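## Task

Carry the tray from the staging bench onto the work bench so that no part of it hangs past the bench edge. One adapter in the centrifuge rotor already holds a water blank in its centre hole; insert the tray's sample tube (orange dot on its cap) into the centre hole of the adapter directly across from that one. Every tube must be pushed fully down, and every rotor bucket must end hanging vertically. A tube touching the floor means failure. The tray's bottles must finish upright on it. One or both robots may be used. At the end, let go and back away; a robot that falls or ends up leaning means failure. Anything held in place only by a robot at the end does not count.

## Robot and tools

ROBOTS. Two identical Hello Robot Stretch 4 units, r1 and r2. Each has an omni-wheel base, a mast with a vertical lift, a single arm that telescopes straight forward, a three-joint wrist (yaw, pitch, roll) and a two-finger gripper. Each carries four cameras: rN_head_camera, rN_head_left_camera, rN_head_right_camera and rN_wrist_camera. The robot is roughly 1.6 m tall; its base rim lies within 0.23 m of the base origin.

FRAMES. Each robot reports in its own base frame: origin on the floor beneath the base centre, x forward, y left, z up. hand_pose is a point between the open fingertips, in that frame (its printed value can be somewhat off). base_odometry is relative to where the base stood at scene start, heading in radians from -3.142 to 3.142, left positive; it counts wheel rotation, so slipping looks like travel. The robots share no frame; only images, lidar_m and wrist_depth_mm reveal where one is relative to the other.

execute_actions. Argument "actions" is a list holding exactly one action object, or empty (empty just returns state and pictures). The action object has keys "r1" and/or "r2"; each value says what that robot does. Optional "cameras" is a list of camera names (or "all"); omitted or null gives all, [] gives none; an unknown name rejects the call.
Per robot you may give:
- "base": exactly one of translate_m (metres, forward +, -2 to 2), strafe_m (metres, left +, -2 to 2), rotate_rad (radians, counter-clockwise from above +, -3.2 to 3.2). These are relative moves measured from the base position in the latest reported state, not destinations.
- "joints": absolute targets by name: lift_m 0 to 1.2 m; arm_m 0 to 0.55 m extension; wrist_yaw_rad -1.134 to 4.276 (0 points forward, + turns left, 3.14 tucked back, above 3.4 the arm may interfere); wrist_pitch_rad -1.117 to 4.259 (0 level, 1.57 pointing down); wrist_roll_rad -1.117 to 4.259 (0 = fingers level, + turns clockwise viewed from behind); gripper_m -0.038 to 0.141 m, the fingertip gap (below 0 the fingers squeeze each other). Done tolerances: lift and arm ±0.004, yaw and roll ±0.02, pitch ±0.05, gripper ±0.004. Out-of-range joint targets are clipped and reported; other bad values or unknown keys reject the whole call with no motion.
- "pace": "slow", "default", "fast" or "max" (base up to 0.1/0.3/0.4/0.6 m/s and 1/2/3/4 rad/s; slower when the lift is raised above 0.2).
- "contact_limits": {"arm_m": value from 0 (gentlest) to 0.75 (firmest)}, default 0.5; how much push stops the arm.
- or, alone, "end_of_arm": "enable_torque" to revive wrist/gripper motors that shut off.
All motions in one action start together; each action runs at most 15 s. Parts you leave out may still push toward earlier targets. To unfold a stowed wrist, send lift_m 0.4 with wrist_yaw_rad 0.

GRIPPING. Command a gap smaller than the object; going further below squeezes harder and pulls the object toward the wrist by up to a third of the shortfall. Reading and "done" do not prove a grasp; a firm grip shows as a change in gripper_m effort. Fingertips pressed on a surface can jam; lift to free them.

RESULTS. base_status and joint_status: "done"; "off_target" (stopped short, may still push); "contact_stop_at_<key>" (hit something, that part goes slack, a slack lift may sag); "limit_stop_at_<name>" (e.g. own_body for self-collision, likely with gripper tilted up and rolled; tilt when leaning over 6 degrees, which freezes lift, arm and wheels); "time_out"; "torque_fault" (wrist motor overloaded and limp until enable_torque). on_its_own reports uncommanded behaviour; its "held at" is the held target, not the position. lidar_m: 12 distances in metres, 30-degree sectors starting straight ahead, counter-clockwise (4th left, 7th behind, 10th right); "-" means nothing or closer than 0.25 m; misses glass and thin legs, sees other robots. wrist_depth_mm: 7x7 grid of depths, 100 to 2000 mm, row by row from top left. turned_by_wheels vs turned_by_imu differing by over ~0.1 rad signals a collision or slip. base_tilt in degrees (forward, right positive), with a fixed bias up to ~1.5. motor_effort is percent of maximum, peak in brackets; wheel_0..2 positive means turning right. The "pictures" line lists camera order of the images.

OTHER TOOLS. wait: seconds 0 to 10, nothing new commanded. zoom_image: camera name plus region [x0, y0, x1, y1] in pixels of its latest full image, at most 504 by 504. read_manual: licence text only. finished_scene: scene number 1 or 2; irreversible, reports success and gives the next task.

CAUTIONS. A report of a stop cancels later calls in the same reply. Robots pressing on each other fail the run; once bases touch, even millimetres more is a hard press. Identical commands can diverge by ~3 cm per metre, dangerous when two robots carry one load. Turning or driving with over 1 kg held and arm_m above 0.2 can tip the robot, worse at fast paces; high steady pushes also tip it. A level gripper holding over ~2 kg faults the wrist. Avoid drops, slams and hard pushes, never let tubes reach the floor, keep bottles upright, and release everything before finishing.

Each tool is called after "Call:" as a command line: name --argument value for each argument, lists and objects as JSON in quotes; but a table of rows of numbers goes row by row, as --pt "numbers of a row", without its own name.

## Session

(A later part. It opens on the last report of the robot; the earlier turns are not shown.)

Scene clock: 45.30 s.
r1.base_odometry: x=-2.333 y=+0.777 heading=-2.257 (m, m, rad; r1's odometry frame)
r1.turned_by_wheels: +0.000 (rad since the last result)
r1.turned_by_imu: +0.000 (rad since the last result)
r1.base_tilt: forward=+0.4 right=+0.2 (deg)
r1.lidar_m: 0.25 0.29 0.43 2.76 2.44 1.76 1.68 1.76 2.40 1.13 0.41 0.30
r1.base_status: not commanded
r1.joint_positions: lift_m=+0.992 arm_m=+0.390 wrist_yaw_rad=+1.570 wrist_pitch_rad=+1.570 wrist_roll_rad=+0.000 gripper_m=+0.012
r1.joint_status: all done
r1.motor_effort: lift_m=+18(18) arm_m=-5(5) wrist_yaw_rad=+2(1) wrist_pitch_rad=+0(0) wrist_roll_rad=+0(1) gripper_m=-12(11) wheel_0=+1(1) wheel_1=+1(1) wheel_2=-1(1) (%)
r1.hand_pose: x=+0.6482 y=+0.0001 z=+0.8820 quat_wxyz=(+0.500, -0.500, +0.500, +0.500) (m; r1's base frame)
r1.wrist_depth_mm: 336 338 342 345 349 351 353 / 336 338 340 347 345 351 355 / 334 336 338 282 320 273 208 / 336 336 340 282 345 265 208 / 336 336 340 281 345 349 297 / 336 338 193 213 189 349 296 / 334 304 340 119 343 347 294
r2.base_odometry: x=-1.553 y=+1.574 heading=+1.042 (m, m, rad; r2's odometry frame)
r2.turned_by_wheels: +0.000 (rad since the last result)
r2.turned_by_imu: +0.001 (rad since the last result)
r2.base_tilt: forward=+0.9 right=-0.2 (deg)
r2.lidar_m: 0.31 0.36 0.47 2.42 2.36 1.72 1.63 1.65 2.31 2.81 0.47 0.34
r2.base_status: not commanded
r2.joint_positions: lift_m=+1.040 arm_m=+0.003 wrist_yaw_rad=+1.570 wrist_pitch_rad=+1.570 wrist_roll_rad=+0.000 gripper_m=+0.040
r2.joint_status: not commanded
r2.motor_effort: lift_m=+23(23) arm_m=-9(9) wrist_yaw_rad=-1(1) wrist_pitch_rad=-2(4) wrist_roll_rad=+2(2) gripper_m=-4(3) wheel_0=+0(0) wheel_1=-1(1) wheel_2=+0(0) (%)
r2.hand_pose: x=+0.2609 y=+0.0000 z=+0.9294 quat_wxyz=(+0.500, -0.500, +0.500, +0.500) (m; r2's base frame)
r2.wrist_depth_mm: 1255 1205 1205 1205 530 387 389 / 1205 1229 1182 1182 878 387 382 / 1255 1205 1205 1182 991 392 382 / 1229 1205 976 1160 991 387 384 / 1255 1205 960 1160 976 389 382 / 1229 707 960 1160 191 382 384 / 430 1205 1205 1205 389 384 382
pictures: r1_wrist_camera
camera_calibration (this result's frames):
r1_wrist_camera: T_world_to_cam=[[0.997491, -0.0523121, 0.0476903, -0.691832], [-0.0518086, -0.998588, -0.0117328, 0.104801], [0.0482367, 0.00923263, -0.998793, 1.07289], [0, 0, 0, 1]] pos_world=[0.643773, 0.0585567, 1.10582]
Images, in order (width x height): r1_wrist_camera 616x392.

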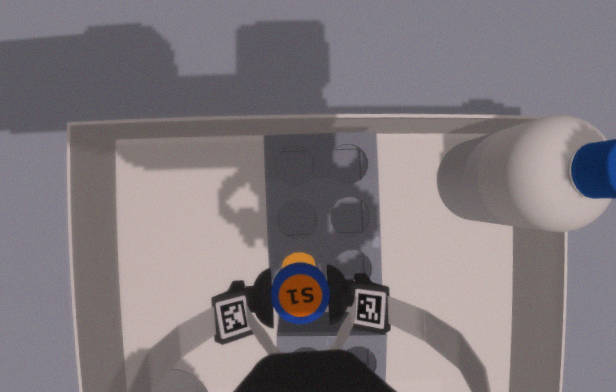

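Call:
execute_actions --actions '[{"r1": {"joints": {"lift_m": 1.075}, "pace": "fast"}}]' --cameras '[]'

Call:
execute_actions --actions '[{"r1": {"base": {"strafe_m": -0.99}, "pace": "fast"}, "r2": {"base": {"translate_m": -0.4}, "pace": "fast"}}]' --cameras '["r1_wrist_camera", "r1_head_right_camera"]'

Scene clock: 46.93 s.
r1.base_odometry: x=-2.333 y=+0.777 heading=-2.257 (m, m, rad; r1's odometry frame)
r1.turned_by_wheels: +0.000 (rad since the last result)
r1.turned_by_imu: +0.001 (rad since the last result)
r1.base_tilt: forward=+0.4 right=+0.1 (deg)
r1.lidar_m: 0.26 0.29 0.42 2.76 2.43 1.76 1.67 1.75 2.38 1.15 0.38 0.30
r1.base_status: not commanded
r1.joint_positions: lift_m=+1.075 arm_m=+0.390 wrist_yaw_rad=+1.570 wrist_pitch_rad=+1.570 wrist_roll_rad=+0.000 gripper_m=+0.012
r1.joint_status: all done
r1.motor_effort: lift_m=+24(24) arm_m=-5(5) wrist_yaw_rad=+0(1) wrist_pitch_rad=-1(0) wrist_roll_rad=+0(0) gripper_m=-14(12) wheel_0=+1(1) wheel_1=+1(1) wheel_2=-1(1) (%)
r1.hand_pose: x=+0.6482 y=+0.0001 z=+0.9645 quat_wxyz=(+0.500, -0.500, +0.500, +0.500) (m; r1's base frame)
r1.wrist_depth_mm: 415 421 424 427 433 439 439 / 421 421 424 427 433 436 439 / 418 418 424 421 430 349 442 / 415 421 424 421 430 291 439 / 418 418 424 366 430 430 442 / 418 421 193 214 189 430 442 / 415 384 389 119 430 404 439
r2.base_odometry: x=-1.553 y=+1.574 heading=+1.042 (m, m, rad; r2's odometry frame)
r2.turned_by_wheels: +0.000 (rad since the last result)
r2.turned_by_imu: +0.001 (rad since the last result)
r2.base_tilt: forward=+0.9 right=-0.2 (deg)
r2.lidar_m: 0.31 0.37 0.49 2.42 2.38 1.71 1.64 1.65 2.33 2.81 0.47 0.35
r2.base_status: not commanded
r2.joint_positions: lift_m=+1.040 arm_m=+0.003 wrist_yaw_rad=+1.570 wrist_pitch_rad=+1.570 wrist_roll_rad=+0.000 gripper_m=+0.040
r2.joint_status: not commanded
r2.motor_effort: lift_m=+23(22) arm_m=-9(9) wrist_yaw_rad=+0(0) wrist_pitch_rad=-5(3) wrist_roll_rad=+3(2) gripper_m=+2(1) wheel_0=+0(0) wheel_1=-1(1) wheel_2=+0(1) (%)
r2.hand_pose: x=+0.2609 y=+0.0000 z=+0.9294 quat_wxyz=(+0.500, -0.500, +0.500, +0.500) (m; r2's base frame)
r2.wrist_depth_mm: 1255 1229 1205 1205 530 389 384 / 1229 1182 1205 1182 866 389 387 / 1205 1229 1182 1182 976 387 382 / 1255 1229 960 1182 991 384 379 / 1205 1182 976 1160 976 384 382 / 1205 699 960 1182 193 387 384 / 430 1205 1160 1182 389 387 382
pictures: none
No camera images: the call's "cameras" was empty. Leave "cameras" out to get every camera's image.

Scene clock: 51.20 s.
r1.base_odometry: x=-3.099 y=+1.404 heading=-2.257 (m, m, rad; r1's odometry frame)
r1.turned_by_wheels: +0.000 (rad since the last result)
r1.turned_by_imu: +0.003 (rad since the last result)
r1.base_tilt: forward=+0.4 right=+0.1 (deg)
r1.lidar_m: 0.25 0.29 0.42 1.13 2.39 1.75 1.68 1.73 1.53 1.45 0.39 0.29
r1.base_status: done
r1.joint_positions: lift_m=+1.075 arm_m=+0.390 wrist_yaw_rad=+1.570 wrist_pitch_rad=+1.570 wrist_roll_rad=+0.000 gripper_m=+0.012
r1.joint_status: not commanded
r1.motor_effort: lift_m=+24(24) arm_m=-5(5) wrist_yaw_rad=+0(1) wrist_pitch_rad=-2(0) wrist_roll_rad=+0(0) gripper_m=-12(13) wheel_0=+1(9) wheel_1=+1(8) wheel_2=+0(0) (%)
r1.hand_pose: x=+0.6482 y=+0.0001 z=+0.9645 quat_wxyz=(+0.500, -0.500, +0.500, +0.500) (m; r1's base frame)
r1.wrist_depth_mm: 373 375 410 407 387 389 325 / 373 415 466 469 413 389 329 / 373 439 439 449 473 389 334 / 382 442 439 445 421 389 336 / 382 413 442 427 466 392 340 / 370 442 193 214 189 389 338 / 373 382 466 119 404 392 334
r2.base_odometry: x=-1.755 y=+1.229 heading=+1.042 (m, m, rad; r2's odometry frame)
r2.turned_by_wheels: +0.000 (rad since the last result)
r2.turned_by_imu: +0.004 (rad since the last result)
r2.base_tilt: forward=+0.9 right=-0.1 (deg)
r2.lidar_m: 0.72 0.74 1.16 2.42 1.81 1.29 1.20 1.24 1.76 3.15 1.04 0.77
r2.base_status: done
r2.joint_positions: lift_m=+1.040 arm_m=+0.003 wrist_yaw_rad=+1.570 wrist_pitch_rad=+1.570 wrist_roll_rad=+0.000 gripper_m=+0.040
r2.joint_status: not commanded
r2.motor_effort: lift_m=+22(23) arm_m=-9(9) wrist_yaw_rad=+0(1) wrist_pitch_rad=-3(4) wrist_roll_rad=+2(1) gripper_m=-4(2) wheel_0=-1(4) wheel_1=+0(7) wheel_2=-1(10) (%)
r2.hand_pose: x=+0.2609 y=+0.0001 z=+0.9294 quat_wxyz=(+0.500, -0.500, +0.500, +0.500) (m; r2's base frame)
r2.wrist_depth_mm: 1205 1205 1205 1205 1205 1138 842 / 1205 1229 1205 1182 1160 1160 1182 / 1229 1229 1229 1182 1138 1160 1138 / 1229 1205 976 1182 1160 1160 1160 / 1182 1229 946 1182 1160 1160 1138 / 1205 699 976 1160 191 1138 1060 / 427 1205 1182 1160 1160 1160 1042
pictures: r1_head_right_camera, r1_wrist_camera
camera_calibration (this result's frames):
r1_wrist_camera: T_world_to_cam=[[0.997492, -0.0522957, 0.0476885, -0.695757], [-0.0517906, -0.998589, -0.0117677, 0.105803], [0.0482366, 0.00926838, -0.998793, 1.15531], [0, 0, 0, 1]] pos_world=[0.643763, 0.0585605, 1.18834]
Images, in order (width x height): r1_head_right_camera 420x672, r1_wrist_camera 616x392.

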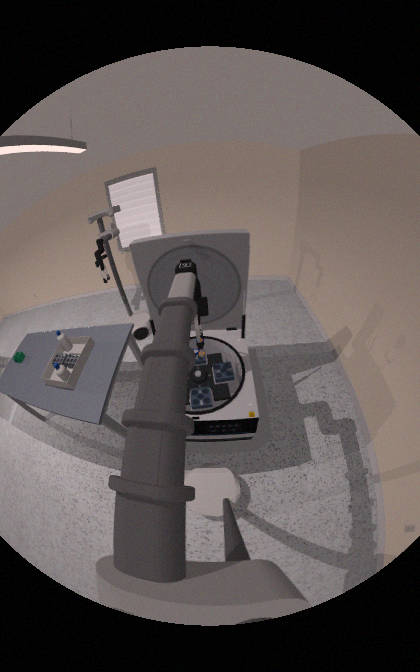

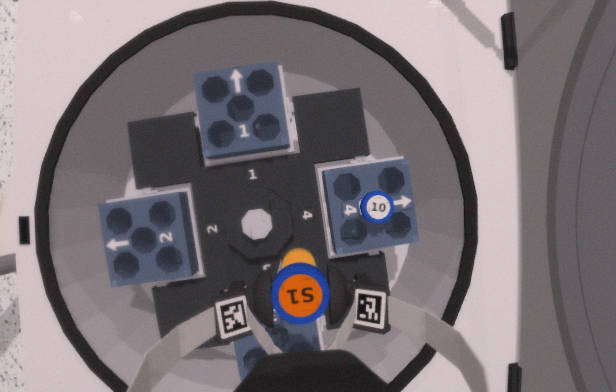

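Call:
execute_actions --actions '[]' --cameras '["r1_wrist_camera", "r1_head_camera"]'

Scene clock: 51.60 s.
r1.base_odometry: x=-3.099 y=+1.404 heading=-2.257 (m, m, rad; r1's odometry frame)
r1.turned_by_wheels: +0.000 (rad since the last result)
r1.turned_by_imu: +0.000 (rad since the last result)
r1.base_tilt: forward=+0.3 right=+0.1 (deg)
r1.lidar_m: 0.27 0.29 0.42 1.13 2.42 1.76 1.67 1.76 1.50 1.44 0.43 0.28
r1.base_status: done
r1.joint_positions: lift_m=+1.075 arm_m=+0.390 wrist_yaw_rad=+1.570 wrist_pitch_rad=+1.570 wrist_roll_rad=+0.000 gripper_m=+0.012
r1.joint_status: not commanded
r1.motor_effort: lift_m=+24(24) arm_m=-5(5) wrist_yaw_rad=+0(1) wrist_pitch_rad=+0(0) wrist_roll_rad=+0(0) gripper_m=-11(13) wheel_0=+1(9) wheel_1=+1(8) wheel_2=-1(0) (%)
r1.hand_pose: x=+0.6482 y=+0.0001 z=+0.9645 quat_wxyz=(+0.500, -0.500, +0.500, +0.500) (m; r1's base frame)
r1.wrist_depth_mm: 370 377 413 407 389 389 325 / 370 421 466 466 413 389 330 / 370 439 442 449 477 389 334 / 384 442 442 445 424 392 338 / 382 413 442 424 466 392 340 / 373 442 193 213 189 392 336 / 375 382 469 119 407 387 334
r2.base_odometry: x=-1.755 y=+1.229 heading=+1.042 (m, m, rad; r2's odometry frame)
r2.turned_by_wheels: +0.000 (rad since the last result)
r2.turned_by_imu: +0.000 (rad since the last result)
r2.base_tilt: forward=+0.9 right=-0.2 (deg)
r2.lidar_m: 0.73 0.70 1.20 2.42 1.80 1.32 1.22 1.25 1.73 3.19 1.04 0.79
r2.base_status: done
r2.joint_positions: lift_m=+1.040 arm_m=+0.003 wrist_yaw_rad=+1.570 wrist_pitch_rad=+1.570 wrist_roll_rad=+0.000 gripper_m=+0.040
r2.joint_status: not commanded
r2.motor_effort: lift_m=+22(23) arm_m=-9(9) wrist_yaw_rad=+1(1) wrist_pitch_rad=-3(4) wrist_roll_rad=+2(1) gripper_m=-6(2) wheel_0=-1(4) wheel_1=+1(7) wheel_2=-1(10) (%)
r2.hand_pose: x=+0.2609 y=+0.0001 z=+0.9294 quat_wxyz=(+0.500, -0.500, +0.500, +0.500) (m; r2's base frame)
r2.wrist_depth_mm: 1229 1229 1205 1160 1160 1160 831 / 1229 1229 1205 1160 1160 1182 1138 / 1229 1182 1160 1160 1182 1138 1138 / 1229 1205 976 1182 1182 1160 1138 / 1205 1205 960 1182 1182 1160 1118 / 1205 707 976 1160 193 1138 1060 / 427 1205 1160 1160 1160 1138 1042
pictures: r1_head_camera, r1_wrist_camera
camera_calibration (this result's frames):
r1_wrist_camera: T_world_to_cam=[[0.997492, -0.0522956, 0.0476885, -0.695756], [-0.0517905, -0.998589, -0.0117677, 0.105803], [0.0482366, 0.00926839, -0.998793, 1.15531], [0, 0, 0, 1]] pos_world=[0.643762, 0.0585605, 1.18834]
Images, in order (width x height): r1_head_camera 420x560, r1_wrist_camera 616x392.

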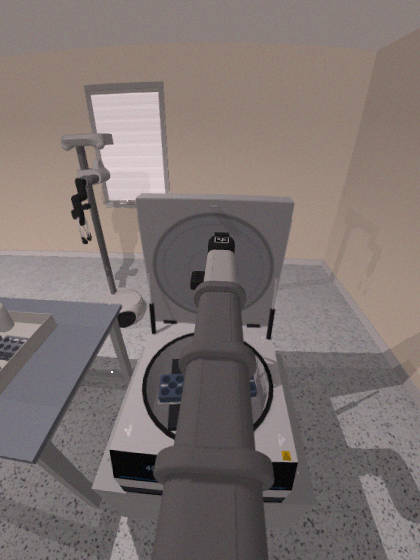

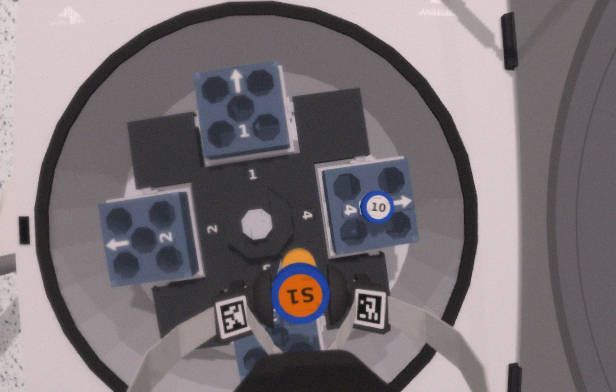

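Call:
execute_actions --actions '[{"r1": {"base": {"strafe_m": 0.013}, "joints": {"arm_m": 0.216, "lift_m": 1.02}}}]' --cameras '["r1_wrist_camera"]'

Scene clock: 53.57 s.
r1.base_odometry: x=-3.089 y=+1.396 heading=-2.257 (m, m, rad; r1's odometry frame)
r1.turned_by_wheels: +0.000 (rad since the last result)
r1.turned_by_imu: +0.001 (rad since the last result)
r1.base_tilt: forward=+0.4 right=+0.1 (deg)
r1.lidar_m: 0.26 0.30 0.42 1.14 2.43 1.75 1.68 1.76 1.52 1.45 0.40 0.28
r1.base_status: done
r1.joint_positions: lift_m=+1.020 arm_m=+0.217 wrist_yaw_rad=+1.570 wrist_pitch_rad=+1.570 wrist_roll_rad=+0.000 gripper_m=+0.012
r1.joint_status: all done
r1.motor_effort: lift_m=+18(23) arm_m=-5(6) wrist_yaw_rad=+0(1) wrist_pitch_rad=-2(1) wrist_roll_rad=-1(1) gripper_m=-13(13) wheel_0=+2(6) wheel_1=+0(7) wheel_2=+0(0) (%)
r1.hand_pose: x=+0.4752 y=+0.0001 z=+0.9100 quat_wxyz=(+0.500, -0.500, +0.500, +0.500) (m; r1's base frame)
r1.wrist_depth_mm: 1138 1118 325 327 392 370 334 / 1138 1138 324 455 373 399 387 / 1118 917 340 394 387 397 442 / 904 917 397 392 392 397 375 / 904 917 373 364 392 397 377 / 1118 946 193 213 189 399 404 / 1118 1138 324 119 392 384 410
r2.base_odometry: x=-1.755 y=+1.229 heading=+1.042 (m, m, rad; r2's odometry frame)
r2.turned_by_wheels: +0.000 (rad since the last result)
r2.turned_by_imu: +0.001 (rad since the last result)
r2.base_tilt: forward=+1.0 right=-0.2 (deg)
r2.lidar_m: 0.72 0.74 1.19 2.40 1.78 1.31 1.20 1.27 1.78 3.19 1.04 0.76
r2.base_status: not commanded
r2.joint_positions: lift_m=+1.040 arm_m=+0.003 wrist_yaw_rad=+1.570 wrist_pitch_rad=+1.570 wrist_roll_rad=+0.000 gripper_m=+0.040
r2.joint_status: not commanded
r2.motor_effort: lift_m=+22(23) arm_m=-9(9) wrist_yaw_rad=+1(1) wrist_pitch_rad=-2(4) wrist_roll_rad=+2(2) gripper_m=-1(2) wheel_0=-1(1) wheel_1=+0(1) wheel_2=-1(1) (%)
r2.hand_pose: x=+0.2609 y=+0.0001 z=+0.9294 quat_wxyz=(+0.500, -0.500, +0.500, +0.500) (m; r2's base frame)
r2.wrist_depth_mm: 1229 1229 1182 1205 1182 1138 831 / 1255 1229 1205 1205 1138 1182 1138 / 1229 1205 1182 1160 1182 1138 1160 / 1229 1182 960 1182 1160 1160 1138 / 1229 1205 960 1160 1138 1160 1138 / 1205 699 946 1160 192 1138 1060 / 427 1205 1182 1160 1138 1138 1042
pictures: r1_wrist_camera
camera_calibration (this result's frames):
r1_wrist_camera: T_world_to_cam=[[0.997493, -0.0522907, 0.0476883, -0.520616], [-0.0517855, -0.998589, -0.0117708, 0.0962045], [0.0482365, 0.00927173, -0.998793, 1.1092], [0, 0, 0, 1]] pos_world=[0.470789, 0.0585611, 1.13383]
Images, in order (width x height): r1_wrist_camera 616x392.

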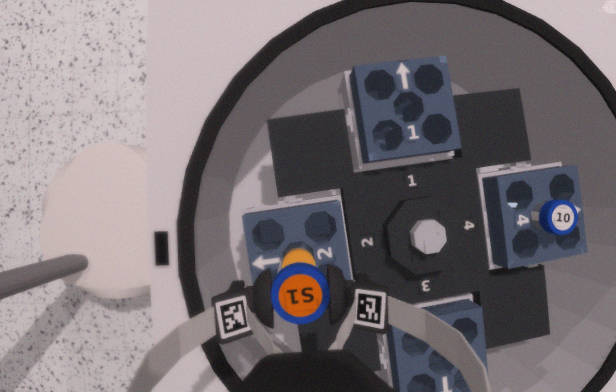

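Call:
zoom_image --camera "r1_wrist_camera" --region '[220, 180, 380, 340]'

Region (220, 180, 380, 340) of r1_wrist_camera's 616x392 image, scaled by 3.150.

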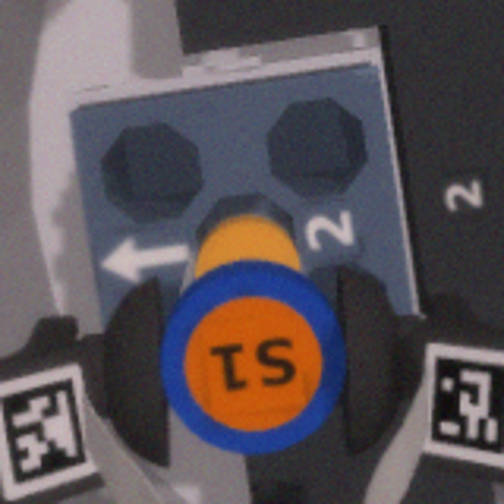

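Call:
execute_actions --actions '[{"r1": {"base": {"strafe_m": -0.0035}, "joints": {"lift_m": 0.995}, "pace": "slow"}}]' --cameras '["r1_wrist_camera"]'

Call:
zoom_image --camera "r1_wrist_camera" --region '[220, 180, 380, 340]'

Scene clock: 54.93 s.
r1.base_odometry: x=-3.091 y=+1.398 heading=-2.257 (m, m, rad; r1's odometry frame)
r1.turned_by_wheels: +0.000 (rad since the last result)
r1.turned_by_imu: +0.001 (rad since the last result)
r1.base_tilt: forward=+0.5 right=+0.1 (deg)
r1.lidar_m: 0.26 0.25 0.42 1.12 2.48 1.73 1.68 1.75 1.54 1.44 0.40 0.29
r1.base_status: done
r1.joint_positions: lift_m=+0.995 arm_m=+0.217 wrist_yaw_rad=+1.570 wrist_pitch_rad=+1.570 wrist_roll_rad=+0.000 gripper_m=+0.012
r1.joint_status: all done
r1.motor_effort: lift_m=+18(19) arm_m=-5(5) wrist_yaw_rad=+0(1) wrist_pitch_rad=-1(1) wrist_roll_rad=-1(0) gripper_m=-13(13) wheel_0=+1(5) wheel_1=+0(4) wheel_2=+0(1) (%)
r1.hand_pose: x=+0.4752 y=+0.0001 z=+0.8850 quat_wxyz=(+0.500, -0.500, +0.500, +0.500) (m; r1's base frame)
r1.wrist_depth_mm: 1098 1098 298 330 387 373 336 / 1118 1098 298 436 347 370 382 / 1118 891 345 366 370 373 410 / 878 891 370 366 368 370 347 / 891 891 368 338 353 370 355 / 1118 891 193 214 189 373 375 / 1098 1098 300 119 368 347 397
r2.base_odometry: x=-1.755 y=+1.229 heading=+1.042 (m, m, rad; r2's odometry frame)
r2.turned_by_wheels: +0.000 (rad since the last result)
r2.turned_by_imu: +0.001 (rad since the last result)
r2.base_tilt: forward=+0.9 right=-0.2 (deg)
r2.lidar_m: 0.73 0.76 1.16 2.43 1.81 1.30 1.20 1.26 1.76 3.19 1.06 0.76
r2.base_status: not commanded
r2.joint_positions: lift_m=+1.040 arm_m=+0.003 wrist_yaw_rad=+1.570 wrist_pitch_rad=+1.570 wrist_roll_rad=+0.000 gripper_m=+0.040
r2.joint_status: not commanded
r2.motor_effort: lift_m=+23(22) arm_m=-9(9) wrist_yaw_rad=+0(0) wrist_pitch_rad=-4(2) wrist_roll_rad=+2(2) gripper_m=-4(1) wheel_0=-1(1) wheel_1=+0(1) wheel_2=-1(1) (%)
r2.hand_pose: x=+0.2609 y=+0.0001 z=+0.9294 quat_wxyz=(+0.500, -0.500, +0.500, +0.500) (m; r2's base frame)
r2.wrist_depth_mm: 1229 1205 1182 1205 1160 1182 831 / 1205 1205 1182 1182 1160 1160 1118 / 1229 1205 1229 1182 1160 1160 1118 / 1229 1205 976 1182 1160 1160 1160 / 1205 1229 976 1160 1138 1138 1118 / 1229 699 976 1182 191 1160 1060 / 433 1182 1182 1182 1160 1138 1060
pictures: r1_wrist_camera
camera_calibration (this result's frames):
r1_wrist_camera: T_world_to_cam=[[0.997493, -0.0522908, 0.0476883, -0.519425], [-0.0517855, -0.998589, -0.0117707, 0.0959104], [0.0482365, 0.00927161, -0.998793, 1.08426], [0, 0, 0, 1]] pos_world=[0.470788, 0.0585611, 1.10885]
Images, in order (width x height): r1_wrist_camera 616x392.

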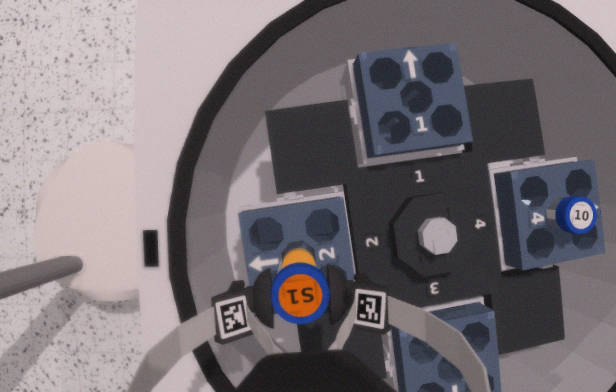

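Region (220, 180, 380, 340) of r1_wrist_camera's 616x392 image, scaled by 3.150.

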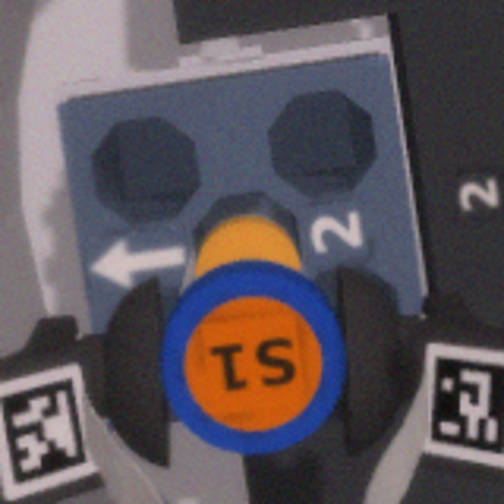

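Call:
execute_actions --actions '[{"r1": {"joints": {"lift_m": 0.955}, "pace": "slow"}}]' --cameras '["r1_wrist_camera"]'

Scene clock: 56.30 s.
r1.base_odometry: x=-3.091 y=+1.398 heading=-2.257 (m, m, rad; r1's odometry frame)
r1.turned_by_wheels: +0.000 (rad since the last result)
r1.turned_by_imu: +0.000 (rad since the last result)
r1.base_tilt: forward=+0.4 right=+0.1 (deg)
r1.lidar_m: 0.25 0.27 0.41 1.11 2.42 1.76 1.67 1.74 1.53 1.46 0.42 0.28
r1.base_status: not commanded
r1.joint_positions: lift_m=+0.955 arm_m=+0.217 wrist_yaw_rad=+1.570 wrist_pitch_rad=+1.570 wrist_roll_rad=+0.000 gripper_m=+0.012
r1.joint_status: all done
r1.motor_effort: lift_m=+18(18) arm_m=-5(5) wrist_yaw_rad=+1(3) wrist_pitch_rad=-2(1) wrist_roll_rad=+0(1) gripper_m=-12(13) wheel_0=+2(2) wheel_1=+0(0) wheel_2=+0(0) (%)
r1.hand_pose: x=+0.4752 y=+0.0001 z=+0.8450 quat_wxyz=(+0.500, -0.500, +0.500, +0.500) (m; r1's base frame)
r1.wrist_depth_mm: 1060 257 259 329 353 349 336 / 1078 258 265 394 314 332 332 / 1078 257 345 325 327 332 334 / 854 257 362 325 327 330 310 / 842 258 329 298 329 312 320 / 1078 257 194 213 189 329 334 / 1078 258 291 119 327 304 334
r2.base_odometry: x=-1.755 y=+1.229 heading=+1.042 (m, m, rad; r2's odometry frame)
r2.turned_by_wheels: +0.000 (rad since the last result)
r2.turned_by_imu: +0.001 (rad since the last result)
r2.base_tilt: forward=+1.0 right=-0.2 (deg)
r2.lidar_m: 0.72 0.78 1.20 2.42 1.81 1.30 1.21 1.26 1.76 3.20 1.04 0.74
r2.base_status: not commanded
r2.joint_positions: lift_m=+1.040 arm_m=+0.003 wrist_yaw_rad=+1.570 wrist_pitch_rad=+1.570 wrist_roll_rad=+0.000 gripper_m=+0.040
r2.joint_status: not commanded
r2.motor_effort: lift_m=+23(23) arm_m=-9(9) wrist_yaw_rad=+2(0) wrist_pitch_rad=-3(3) wrist_roll_rad=+2(2) gripper_m=-2(3) wheel_0=-1(1) wheel_1=+0(1) wheel_2=+0(1) (%)
r2.hand_pose: x=+0.2609 y=+0.0001 z=+0.9294 quat_wxyz=(+0.500, -0.500, +0.500, +0.500) (m; r2's base frame)
r2.wrist_depth_mm: 1255 1205 1182 1205 1205 1160 831 / 1229 1205 1182 1205 1160 1138 1138 / 1205 1205 1182 1160 1160 1138 1160 / 1229 1205 960 1182 1182 1138 1138 / 1229 1205 960 1160 1160 1138 1138 / 1229 699 976 1182 192 1160 1025 / 427 1205 1160 1182 1160 1138 1042
pictures: r1_wrist_camera
camera_calibration (this result's frames):
r1_wrist_camera: T_world_to_cam=[[0.997493, -0.0522905, 0.0476884, -0.517516], [-0.0517853, -0.998589, -0.0117706, 0.0954392], [0.0482365, 0.0092715, -0.998793, 1.0443], [0, 0, 0, 1]] pos_world=[0.470787, 0.0585611, 1.06884]
Images, in order (width x height): r1_wrist_camera 616x392.

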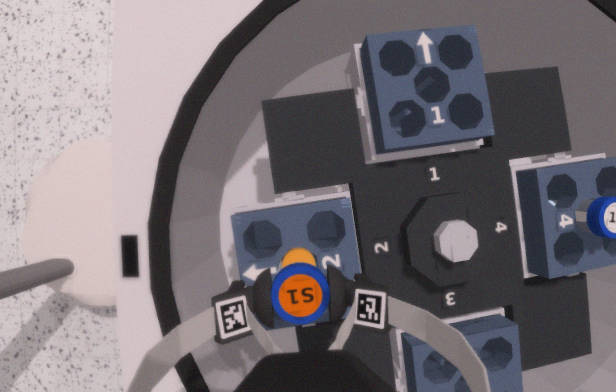

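The tube is entering cleanly (cap depth unchanged). Continue down.

Call:
execute_actions --actions '[{"r1": {"joints": {"lift_m": 0.91}, "pace": "slow"}}]' --cameras '["r1_wrist_camera"]'

Scene clock: 57.57 s.
r1.base_odometry: x=-3.091 y=+1.398 heading=-2.257 (m, m, rad; r1's odometry frame)
r1.turned_by_wheels: +0.000 (rad since the last result)
r1.turned_by_imu: +0.000 (rad since the last result)
r1.base_tilt: forward=+0.4 right=+0.2 (deg)
r1.lidar_m: 0.26 0.29 0.41 1.16 2.42 1.74 1.67 1.75 1.52 1.46 0.42 0.29
r1.base_status: not commanded
r1.joint_positions: lift_m=+0.910 arm_m=+0.217 wrist_yaw_rad=+1.570 wrist_pitch_rad=+1.570 wrist_roll_rad=+0.000 gripper_m=+0.012
r1.joint_status: all done
r1.motor_effort: lift_m=+18(19) arm_m=-5(5) wrist_yaw_rad=+2(3) wrist_pitch_rad=-1(1) wrist_roll_rad=+0(1) gripper_m=-13(14) wheel_0=+2(2) wheel_1=+0(0) wheel_2=+0(0) (%)
r1.hand_pose: x=+0.4752 y=+0.0001 z=+0.8000 quat_wxyz=(+0.500, -0.500, +0.500, +0.500) (m; r1's base frame)
r1.wrist_depth_mm: 1008 213 215 330 274 260 338 / 1008 213 265 282 277 260 286 / 1025 212 345 279 283 285 286 / 809 213 362 279 282 283 286 / 809 213 320 252 283 264 289 / 1008 213 193 213 189 285 287 / 1008 213 256 119 282 258 272
r2.base_odometry: x=-1.755 y=+1.229 heading=+1.042 (m, m, rad; r2's odometry frame)
r2.turned_by_wheels: +0.000 (rad since the last result)
r2.turned_by_imu: +0.001 (rad since the last result)
r2.base_tilt: forward=+0.9 right=-0.2 (deg)
r2.lidar_m: 0.73 0.74 1.17 2.44 1.80 1.29 1.18 1.24 1.74 3.19 1.03 0.78
r2.base_status: not commanded
r2.joint_positions: lift_m=+1.040 arm_m=+0.003 wrist_yaw_rad=+1.570 wrist_pitch_rad=+1.570 wrist_roll_rad=+0.000 gripper_m=+0.040
r2.joint_status: not commanded
r2.motor_effort: lift_m=+22(23) arm_m=-9(9) wrist_yaw_rad=-1(0) wrist_pitch_rad=-1(5) wrist_roll_rad=+2(1) gripper_m=-1(2) wheel_0=-1(1) wheel_1=+0(0) wheel_2=-1(1) (%)
r2.hand_pose: x=+0.2609 y=+0.0001 z=+0.9294 quat_wxyz=(+0.500, -0.500, +0.500, +0.500) (m; r2's base frame)
r2.wrist_depth_mm: 1229 1229 1182 1205 1160 1138 831 / 1229 1229 1182 1205 1160 1138 1118 / 1229 1205 1205 1160 1182 1160 1138 / 1205 1255 976 1160 1160 1160 1160 / 1205 1229 960 1160 1160 1160 1160 / 1229 699 976 1182 192 1138 1042 / 427 1205 1205 1160 1138 1138 1025
pictures: r1_wrist_camera
camera_calibration (this result's frames):
r1_wrist_camera: T_world_to_cam=[[0.997493, -0.0522935, 0.0476852, -0.515366], [-0.0517853, -0.998588, -0.0118326, 0.0949772], [0.0482366, 0.00933353, -0.998792, 0.999366], [0, 0, 0, 1]] pos_world=[0.470786, 0.0585651, 1.02386]
Images, in order (width x height): r1_wrist_camera 616x392.

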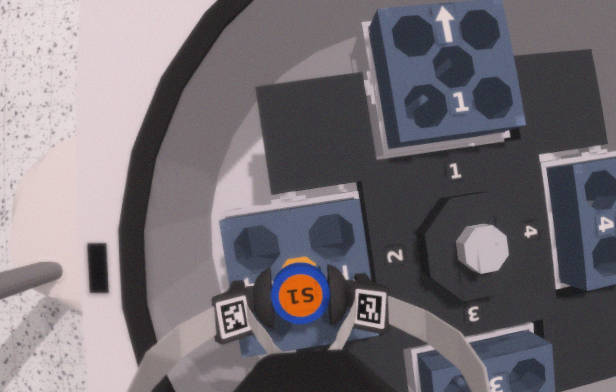

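Call:
execute_actions --actions '[{"r1": {"joints": {"gripper_m": 0.05}}}]' --cameras '["r1_wrist_camera"]'

Scene clock: 58.80 s.
r1.base_odometry: x=-3.091 y=+1.398 heading=-2.257 (m, m, rad; r1's odometry frame)
r1.turned_by_wheels: +0.000 (rad since the last result)
r1.turned_by_imu: +0.000 (rad since the last result)
r1.base_tilt: forward=+0.3 right=+0.1 (deg)
r1.lidar_m: 0.27 0.28 0.40 1.13 2.42 1.77 1.67 1.72 1.55 1.48 0.39 0.28
r1.base_status: not commanded
r1.joint_positions: lift_m=+0.910 arm_m=+0.217 wrist_yaw_rad=+1.570 wrist_pitch_rad=+1.570 wrist_roll_rad=+0.000 gripper_m=+0.050
r1.joint_status: all done
r1.motor_effort: lift_m=+18(18) arm_m=-5(5) wrist_yaw_rad=+4(0) wrist_pitch_rad=-1(1) wrist_roll_rad=-1(0) gripper_m=-6(14) wheel_0=+1(2) wheel_1=+0(0) wheel_2=+0(0) (%)
r1.hand_pose: x=+0.4752 y=+0.0001 z=+0.8000 quat_wxyz=(+0.500, -0.500, +0.500, +0.500) (m; r1's base frame)
r1.wrist_depth_mm: 1008 213 214 329 276 262 336 / 1008 213 265 281 278 262 286 / 991 213 345 279 281 285 287 / 809 213 364 281 281 283 286 / 798 213 319 253 282 263 287 / 1008 213 197 224 197 285 287 / 1025 211 268 125 282 258 271
r2.base_odometry: x=-1.755 y=+1.229 heading=+1.042 (m, m, rad; r2's odometry frame)
r2.turned_by_wheels: +0.000 (rad since the last result)
r2.turned_by_imu: +0.001 (rad since the last result)
r2.base_tilt: forward=+1.0 right=-0.1 (deg)
r2.lidar_m: 0.70 0.76 1.16 2.43 1.83 1.33 1.21 1.26 1.76 3.18 1.06 0.77
r2.base_status: not commanded
r2.joint_positions: lift_m=+1.040 arm_m=+0.003 wrist_yaw_rad=+1.570 wrist_pitch_rad=+1.570 wrist_roll_rad=+0.000 gripper_m=+0.040
r2.joint_status: not commanded
r2.motor_effort: lift_m=+23(23) arm_m=-9(9) wrist_yaw_rad=+0(0) wrist_pitch_rad=-2(4) wrist_roll_rad=+2(1) gripper_m=+0(1) wheel_0=-1(1) wheel_1=+0(0) wheel_2=+0(1) (%)
r2.hand_pose: x=+0.2609 y=+0.0001 z=+0.9294 quat_wxyz=(+0.500, -0.500, +0.500, +0.500) (m; r2's base frame)
r2.wrist_depth_mm: 1229 1229 1205 1229 1182 1160 842 / 1229 1229 1205 1205 1160 1160 1118 / 1255 1182 1205 1182 1160 1160 1138 / 1229 1205 976 1160 1205 1160 1138 / 1205 1182 960 1182 1182 1160 1118 / 1182 691 976 1160 191 1118 1042 / 430 1205 1205 1160 1138 1160 1042
pictures: r1_wrist_camera
camera_calibration (this result's frames):
r1_wrist_camera: T_world_to_cam=[[0.997493, -0.0522938, 0.0476852, -0.515366], [-0.0517856, -0.998588, -0.0118324, 0.094977], [0.0482366, 0.00933328, -0.998792, 0.999366], [0, 0, 0, 1]] pos_world=[0.470786, 0.0585651, 1.02386]
Images, in order (width x height): r1_wrist_camera 616x392.

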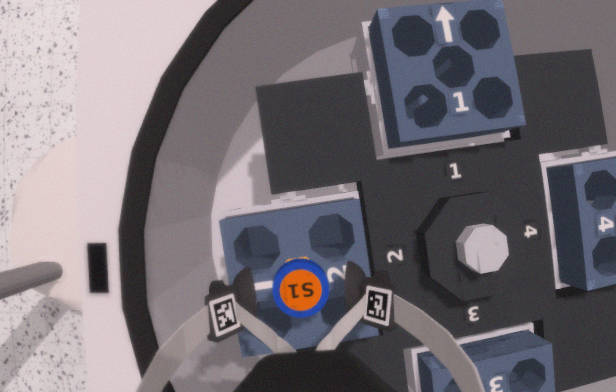

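Call:
execute_actions --actions '[{"r1": {"joints": {"lift_m": 1.0}, "pace": "fast"}}]' --cameras '["r1_wrist_camera"]'

Call:
execute_actions --actions '[{"r1": {"base": {"translate_m": -0.25}, "joints": {"arm_m": 0.0, "lift_m": 1.03}, "pace": "fast"}}]'

Scene clock: 60.00 s.
r1.base_odometry: x=-3.091 y=+1.398 heading=-2.257 (m, m, rad; r1's odometry frame)
r1.turned_by_wheels: +0.000 (rad since the last result)
r1.turned_by_imu: +0.000 (rad since the last result)
r1.base_tilt: forward=+0.5 right=+0.0 (deg)
r1.lidar_m: 0.25 0.29 0.40 1.08 2.44 1.75 1.70 1.74 1.55 1.47 0.41 0.29
r1.base_status: not commanded
r1.joint_positions: lift_m=+1.000 arm_m=+0.217 wrist_yaw_rad=+1.570 wrist_pitch_rad=+1.570 wrist_roll_rad=+0.000 gripper_m=+0.050
r1.joint_status: all done
r1.motor_effort: lift_m=+24(27) arm_m=-5(5) wrist_yaw_rad=+3(1) wrist_pitch_rad=+0(1) wrist_roll_rad=-1(0) gripper_m=-6(4) wheel_0=+2(1) wheel_1=+0(0) wheel_2=+0(0) (%)
r1.hand_pose: x=+0.4752 y=+0.0001 z=+0.8895 quat_wxyz=(+0.500, -0.500, +0.500, +0.500) (m; r1's base frame)
r1.wrist_depth_mm: 1098 1098 306 330 392 370 334 / 1098 1098 304 439 351 377 382 / 1118 878 345 370 377 377 410 / 891 891 373 373 373 375 353 / 891 904 359 343 353 377 368 / 1118 891 198 368 198 377 379 / 1118 1118 304 125 366 351 402
r2.base_odometry: x=-1.755 y=+1.229 heading=+1.042 (m, m, rad; r2's odometry frame)
r2.turned_by_wheels: +0.000 (rad since the last result)
r2.turned_by_imu: +0.001 (rad since the last result)
r2.base_tilt: forward=+0.9 right=-0.1 (deg)
r2.lidar_m: 0.73 0.76 1.19 2.44 1.83 1.33 1.20 1.26 1.80 3.16 1.03 0.77
r2.base_status: not commanded
r2.joint_positions: lift_m=+1.040 arm_m=+0.003 wrist_yaw_rad=+1.570 wrist_pitch_rad=+1.570 wrist_roll_rad=+0.000 gripper_m=+0.040
r2.joint_status: not commanded
r2.motor_effort: lift_m=+23(23) arm_m=-9(9) wrist_yaw_rad=+0(0) wrist_pitch_rad=-3(2) wrist_roll_rad=+2(2) gripper_m=-1(4) wheel_0=-1(1) wheel_1=+0(0) wheel_2=-1(1) (%)
r2.hand_pose: x=+0.2609 y=+0.0001 z=+0.9294 quat_wxyz=(+0.500, -0.500, +0.500, +0.500) (m; r2's base frame)
r2.wrist_depth_mm: 1205 1229 1205 1182 1205 1182 831 / 1205 1205 1205 1160 1160 1160 1138 / 1229 1229 1182 1182 1182 1160 1138 / 1229 1182 960 1182 1160 1160 1118 / 1205 1229 960 1138 1160 1182 1118 / 1229 699 960 1160 192 1138 1078 / 430 1182 1160 1205 1138 1138 1042
pictures: r1_wrist_camera
camera_calibration (this result's frames):
r1_wrist_camera: T_world_to_cam=[[0.997493, -0.0522935, 0.0476852, -0.519631], [-0.0517853, -0.998588, -0.0118325, 0.0960358], [0.0482366, 0.00933341, -0.998792, 1.08875], [0, 0, 0, 1]] pos_world=[0.470784, 0.0585651, 1.11335]
Images, in order (width x height): r1_wrist_camera 616x392.

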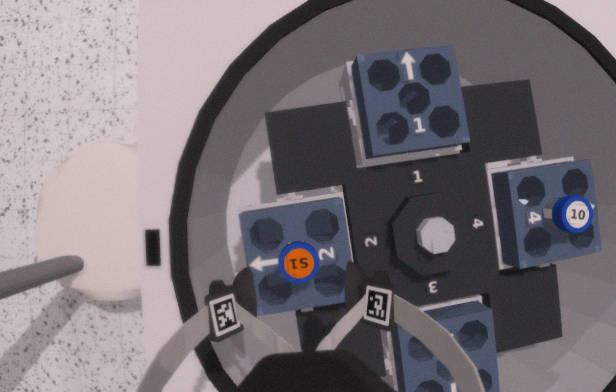

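Scene clock: 62.10 s.
r1.base_odometry: x=-2.933 y=+1.591 heading=-2.257 (m, m, rad; r1's odometry frame)
r1.turned_by_wheels: +0.000 (rad since the last result)
r1.turned_by_imu: +0.001 (rad since the last result)
r1.base_tilt: forward=+0.4 right=+0.1 (deg)
r1.lidar_m: 0.51 0.55 0.74 3.79 2.08 1.47 1.43 1.50 1.54 1.47 1.54 0.56
r1.base_status: done
r1.joint_positions: lift_m=+1.030 arm_m=+0.001 wrist_yaw_rad=+1.570 wrist_pitch_rad=+1.570 wrist_roll_rad=+0.000 gripper_m=+0.050
r1.joint_status: all done
r1.motor_effort: lift_m=+24(27) arm_m=-5(5) wrist_yaw_rad=+0(1) wrist_pitch_rad=-1(1) wrist_roll_rad=+0(0) gripper_m=-5(5) wheel_0=+0(5) wheel_1=+0(6) wheel_2=-1(9) (%)
r1.hand_pose: x=+0.2592 y=+0.0001 z=+0.9195 quat_wxyz=(+0.500, -0.500, +0.500, +0.500) (m; r1's base frame)
r1.wrist_depth_mm: 1118 1138 1160 1182 1182 615 424 / 1138 1160 1160 1160 1042 554 415 / 1138 1160 1160 1182 1078 564 421 / 1138 931 931 1182 1078 564 424 / 1160 931 931 1138 1078 574 424 / 508 1160 198 1160 198 569 421 / 1138 1138 1160 125 1182 496 430
r2.base_odometry: x=-1.755 y=+1.229 heading=+1.042 (m, m, rad; r2's odometry frame)
r2.turned_by_wheels: +0.000 (rad since the last result)
r2.turned_by_imu: +0.001 (rad since the last result)
r2.base_tilt: forward=+1.0 right=-0.2 (deg)
r2.lidar_m: 0.72 0.75 1.19 2.44 1.79 1.30 1.22 1.23 1.77 3.16 1.04 0.76
r2.base_status: not commanded
r2.joint_positions: lift_m=+1.040 arm_m=+0.003 wrist_yaw_rad=+1.570 wrist_pitch_rad=+1.570 wrist_roll_rad=+0.000 gripper_m=+0.040
r2.joint_status: not commanded
r2.motor_effort: lift_m=+23(23) arm_m=-9(9) wrist_yaw_rad=-1(0) wrist_pitch_rad=-4(3) wrist_roll_rad=+2(2) gripper_m=-1(1) wheel_0=-1(1) wheel_1=+0(1) wheel_2=-1(0) (%)
r2.hand_pose: x=+0.2609 y=+0.0001 z=+0.9294 quat_wxyz=(+0.500, -0.500, +0.500, +0.500) (m; r2's base frame)
r2.wrist_depth_mm: 1229 1229 1229 1182 1182 1138 854 / 1229 1205 1205 1160 1182 1138 1138 / 1229 1205 1205 1182 1160 1160 1138 / 1205 1229 960 1205 1160 1182 1138 / 1205 1182 960 1205 1182 1138 1118 / 1229 707 976 1182 191 1138 1042 / 430 1229 1160 1160 1118 1138 1025
pictures: r1_head_camera, r1_head_left_camera, r1_head_right_camera, r1_wrist_camera, r2_head_camera, r2_head_left_camera, r2_head_right_camera, r2_wrist_camera
camera_calibration (this result's frames):
r1_wrist_camera: T_world_to_cam=[[0.997493, -0.0522922, 0.0476852, -0.30554], [-0.051784, -0.998588, -0.0118325, 0.0852017], [0.0482366, 0.00933348, -0.998792, 1.12915], [0, 0, 0, 1]] pos_world=[0.25472, 0.0585651, 1.14337]
r2_wrist_camera: T_world_to_cam=[[0.997578, -0.0547138, -0.0429433, -0.205764], [-0.0549217, -0.998484, -0.00367481, 0.0745599], [-0.0426771, 0.00602443, -0.999071, 1.1652], [0, 0, 0, 1]] pos_world=[0.259088, 0.0561691, 1.15556]
Images, in order (width x height): r1_head_camera 420x560, r1_head_left_camera 420x672, r1_head_right_camera 420x672, r1_wrist_camera 616x392, r2_head_camera 420x560, r2_head_left_camera 420x672, r2_head_right_camera 420x672, r2_wrist_camera 616x392.

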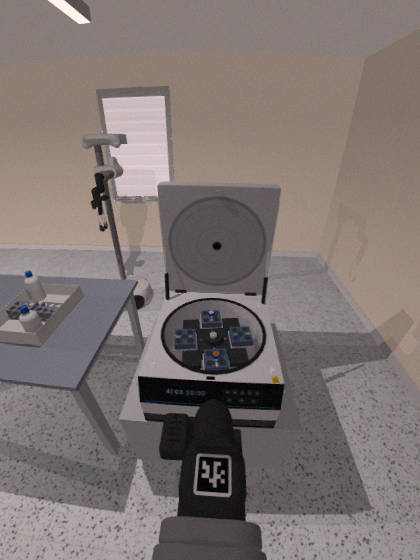

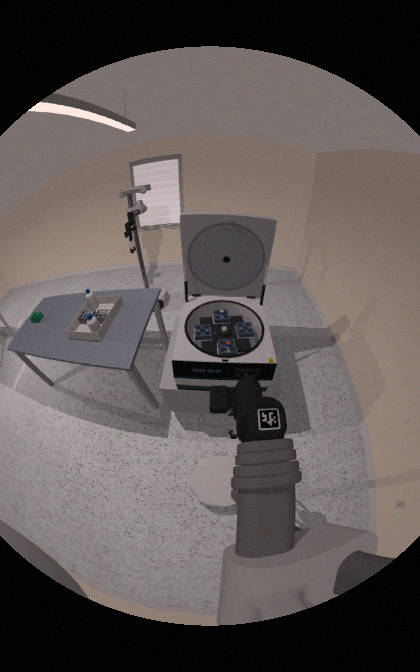

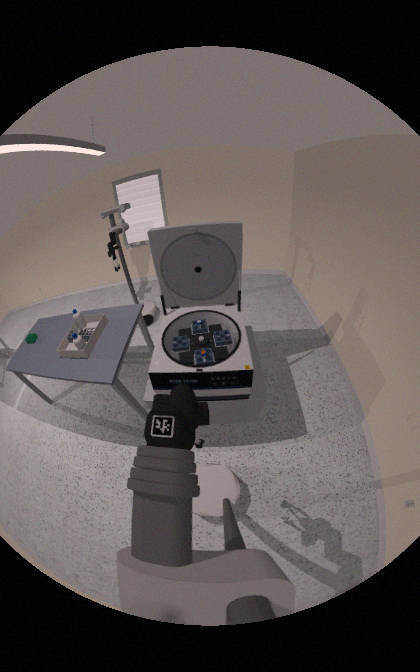

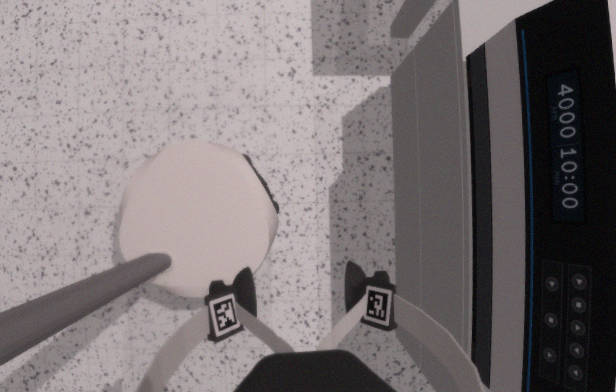

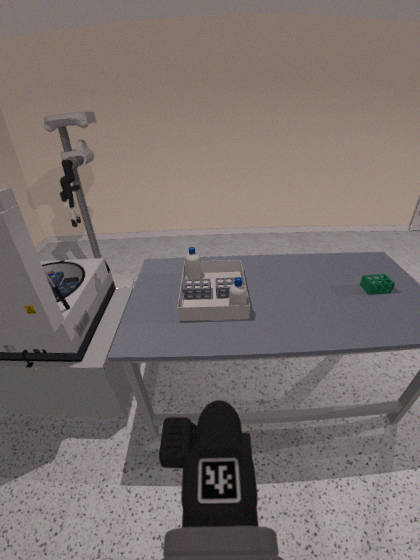

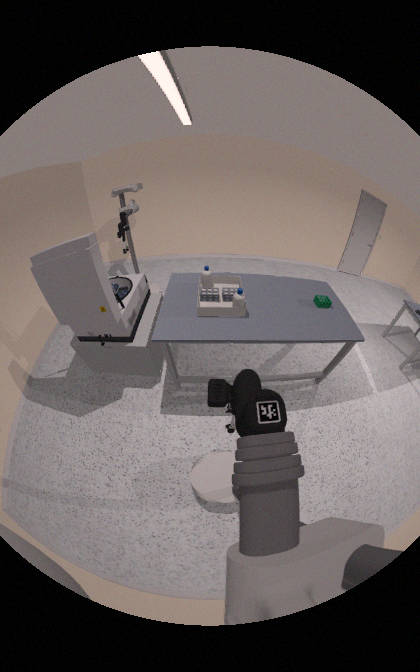

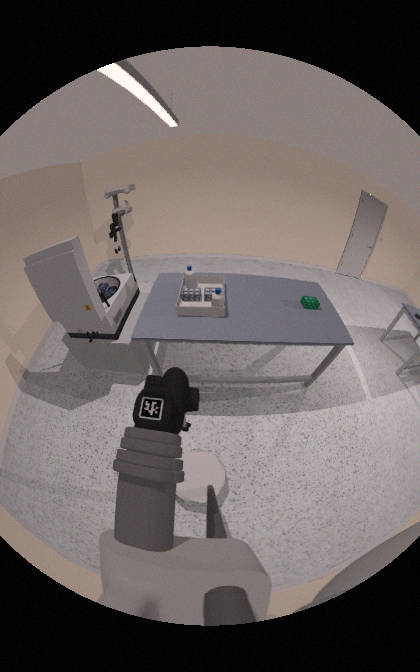

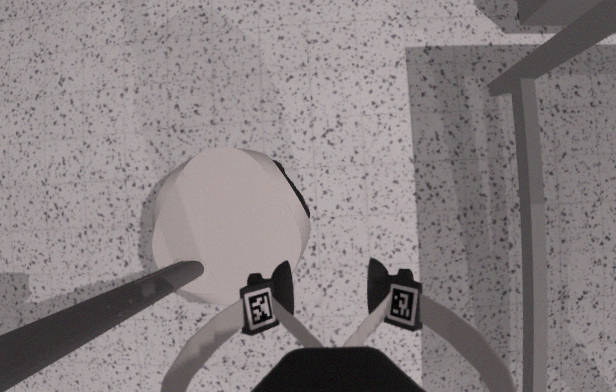

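Call:
zoom_image --camera "r1_head_camera" --region '[140, 280, 290, 390]'

Call:
zoom_image --camera "r2_head_camera" --region '[110, 230, 310, 370]'

Region (140, 280, 290, 390) of r1_head_camera's 420x560 image, scaled by 3.360, with more detail than that image has; it fills the top 370 rows of this view, and the rest is white.

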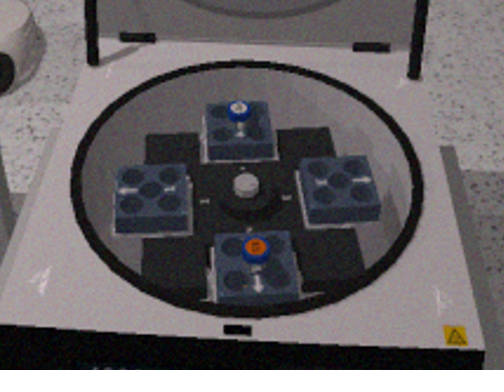

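Region (110, 230, 310, 370) of r2_head_camera's 420x560 image, scaled by 2.520, with more detail than that image has; it fills the top 353 rows of this view, and the rest is white.

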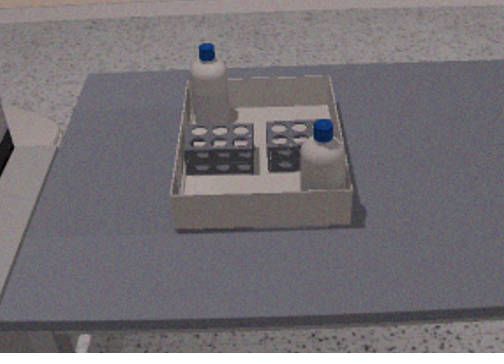

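The sample is seated opposite the blank, the buckets hang level, and the tray is fully on the bench with both bottles upright. Both robots are clear.

Call:
finished_scene --scene 2

The scene is finished: the task was done.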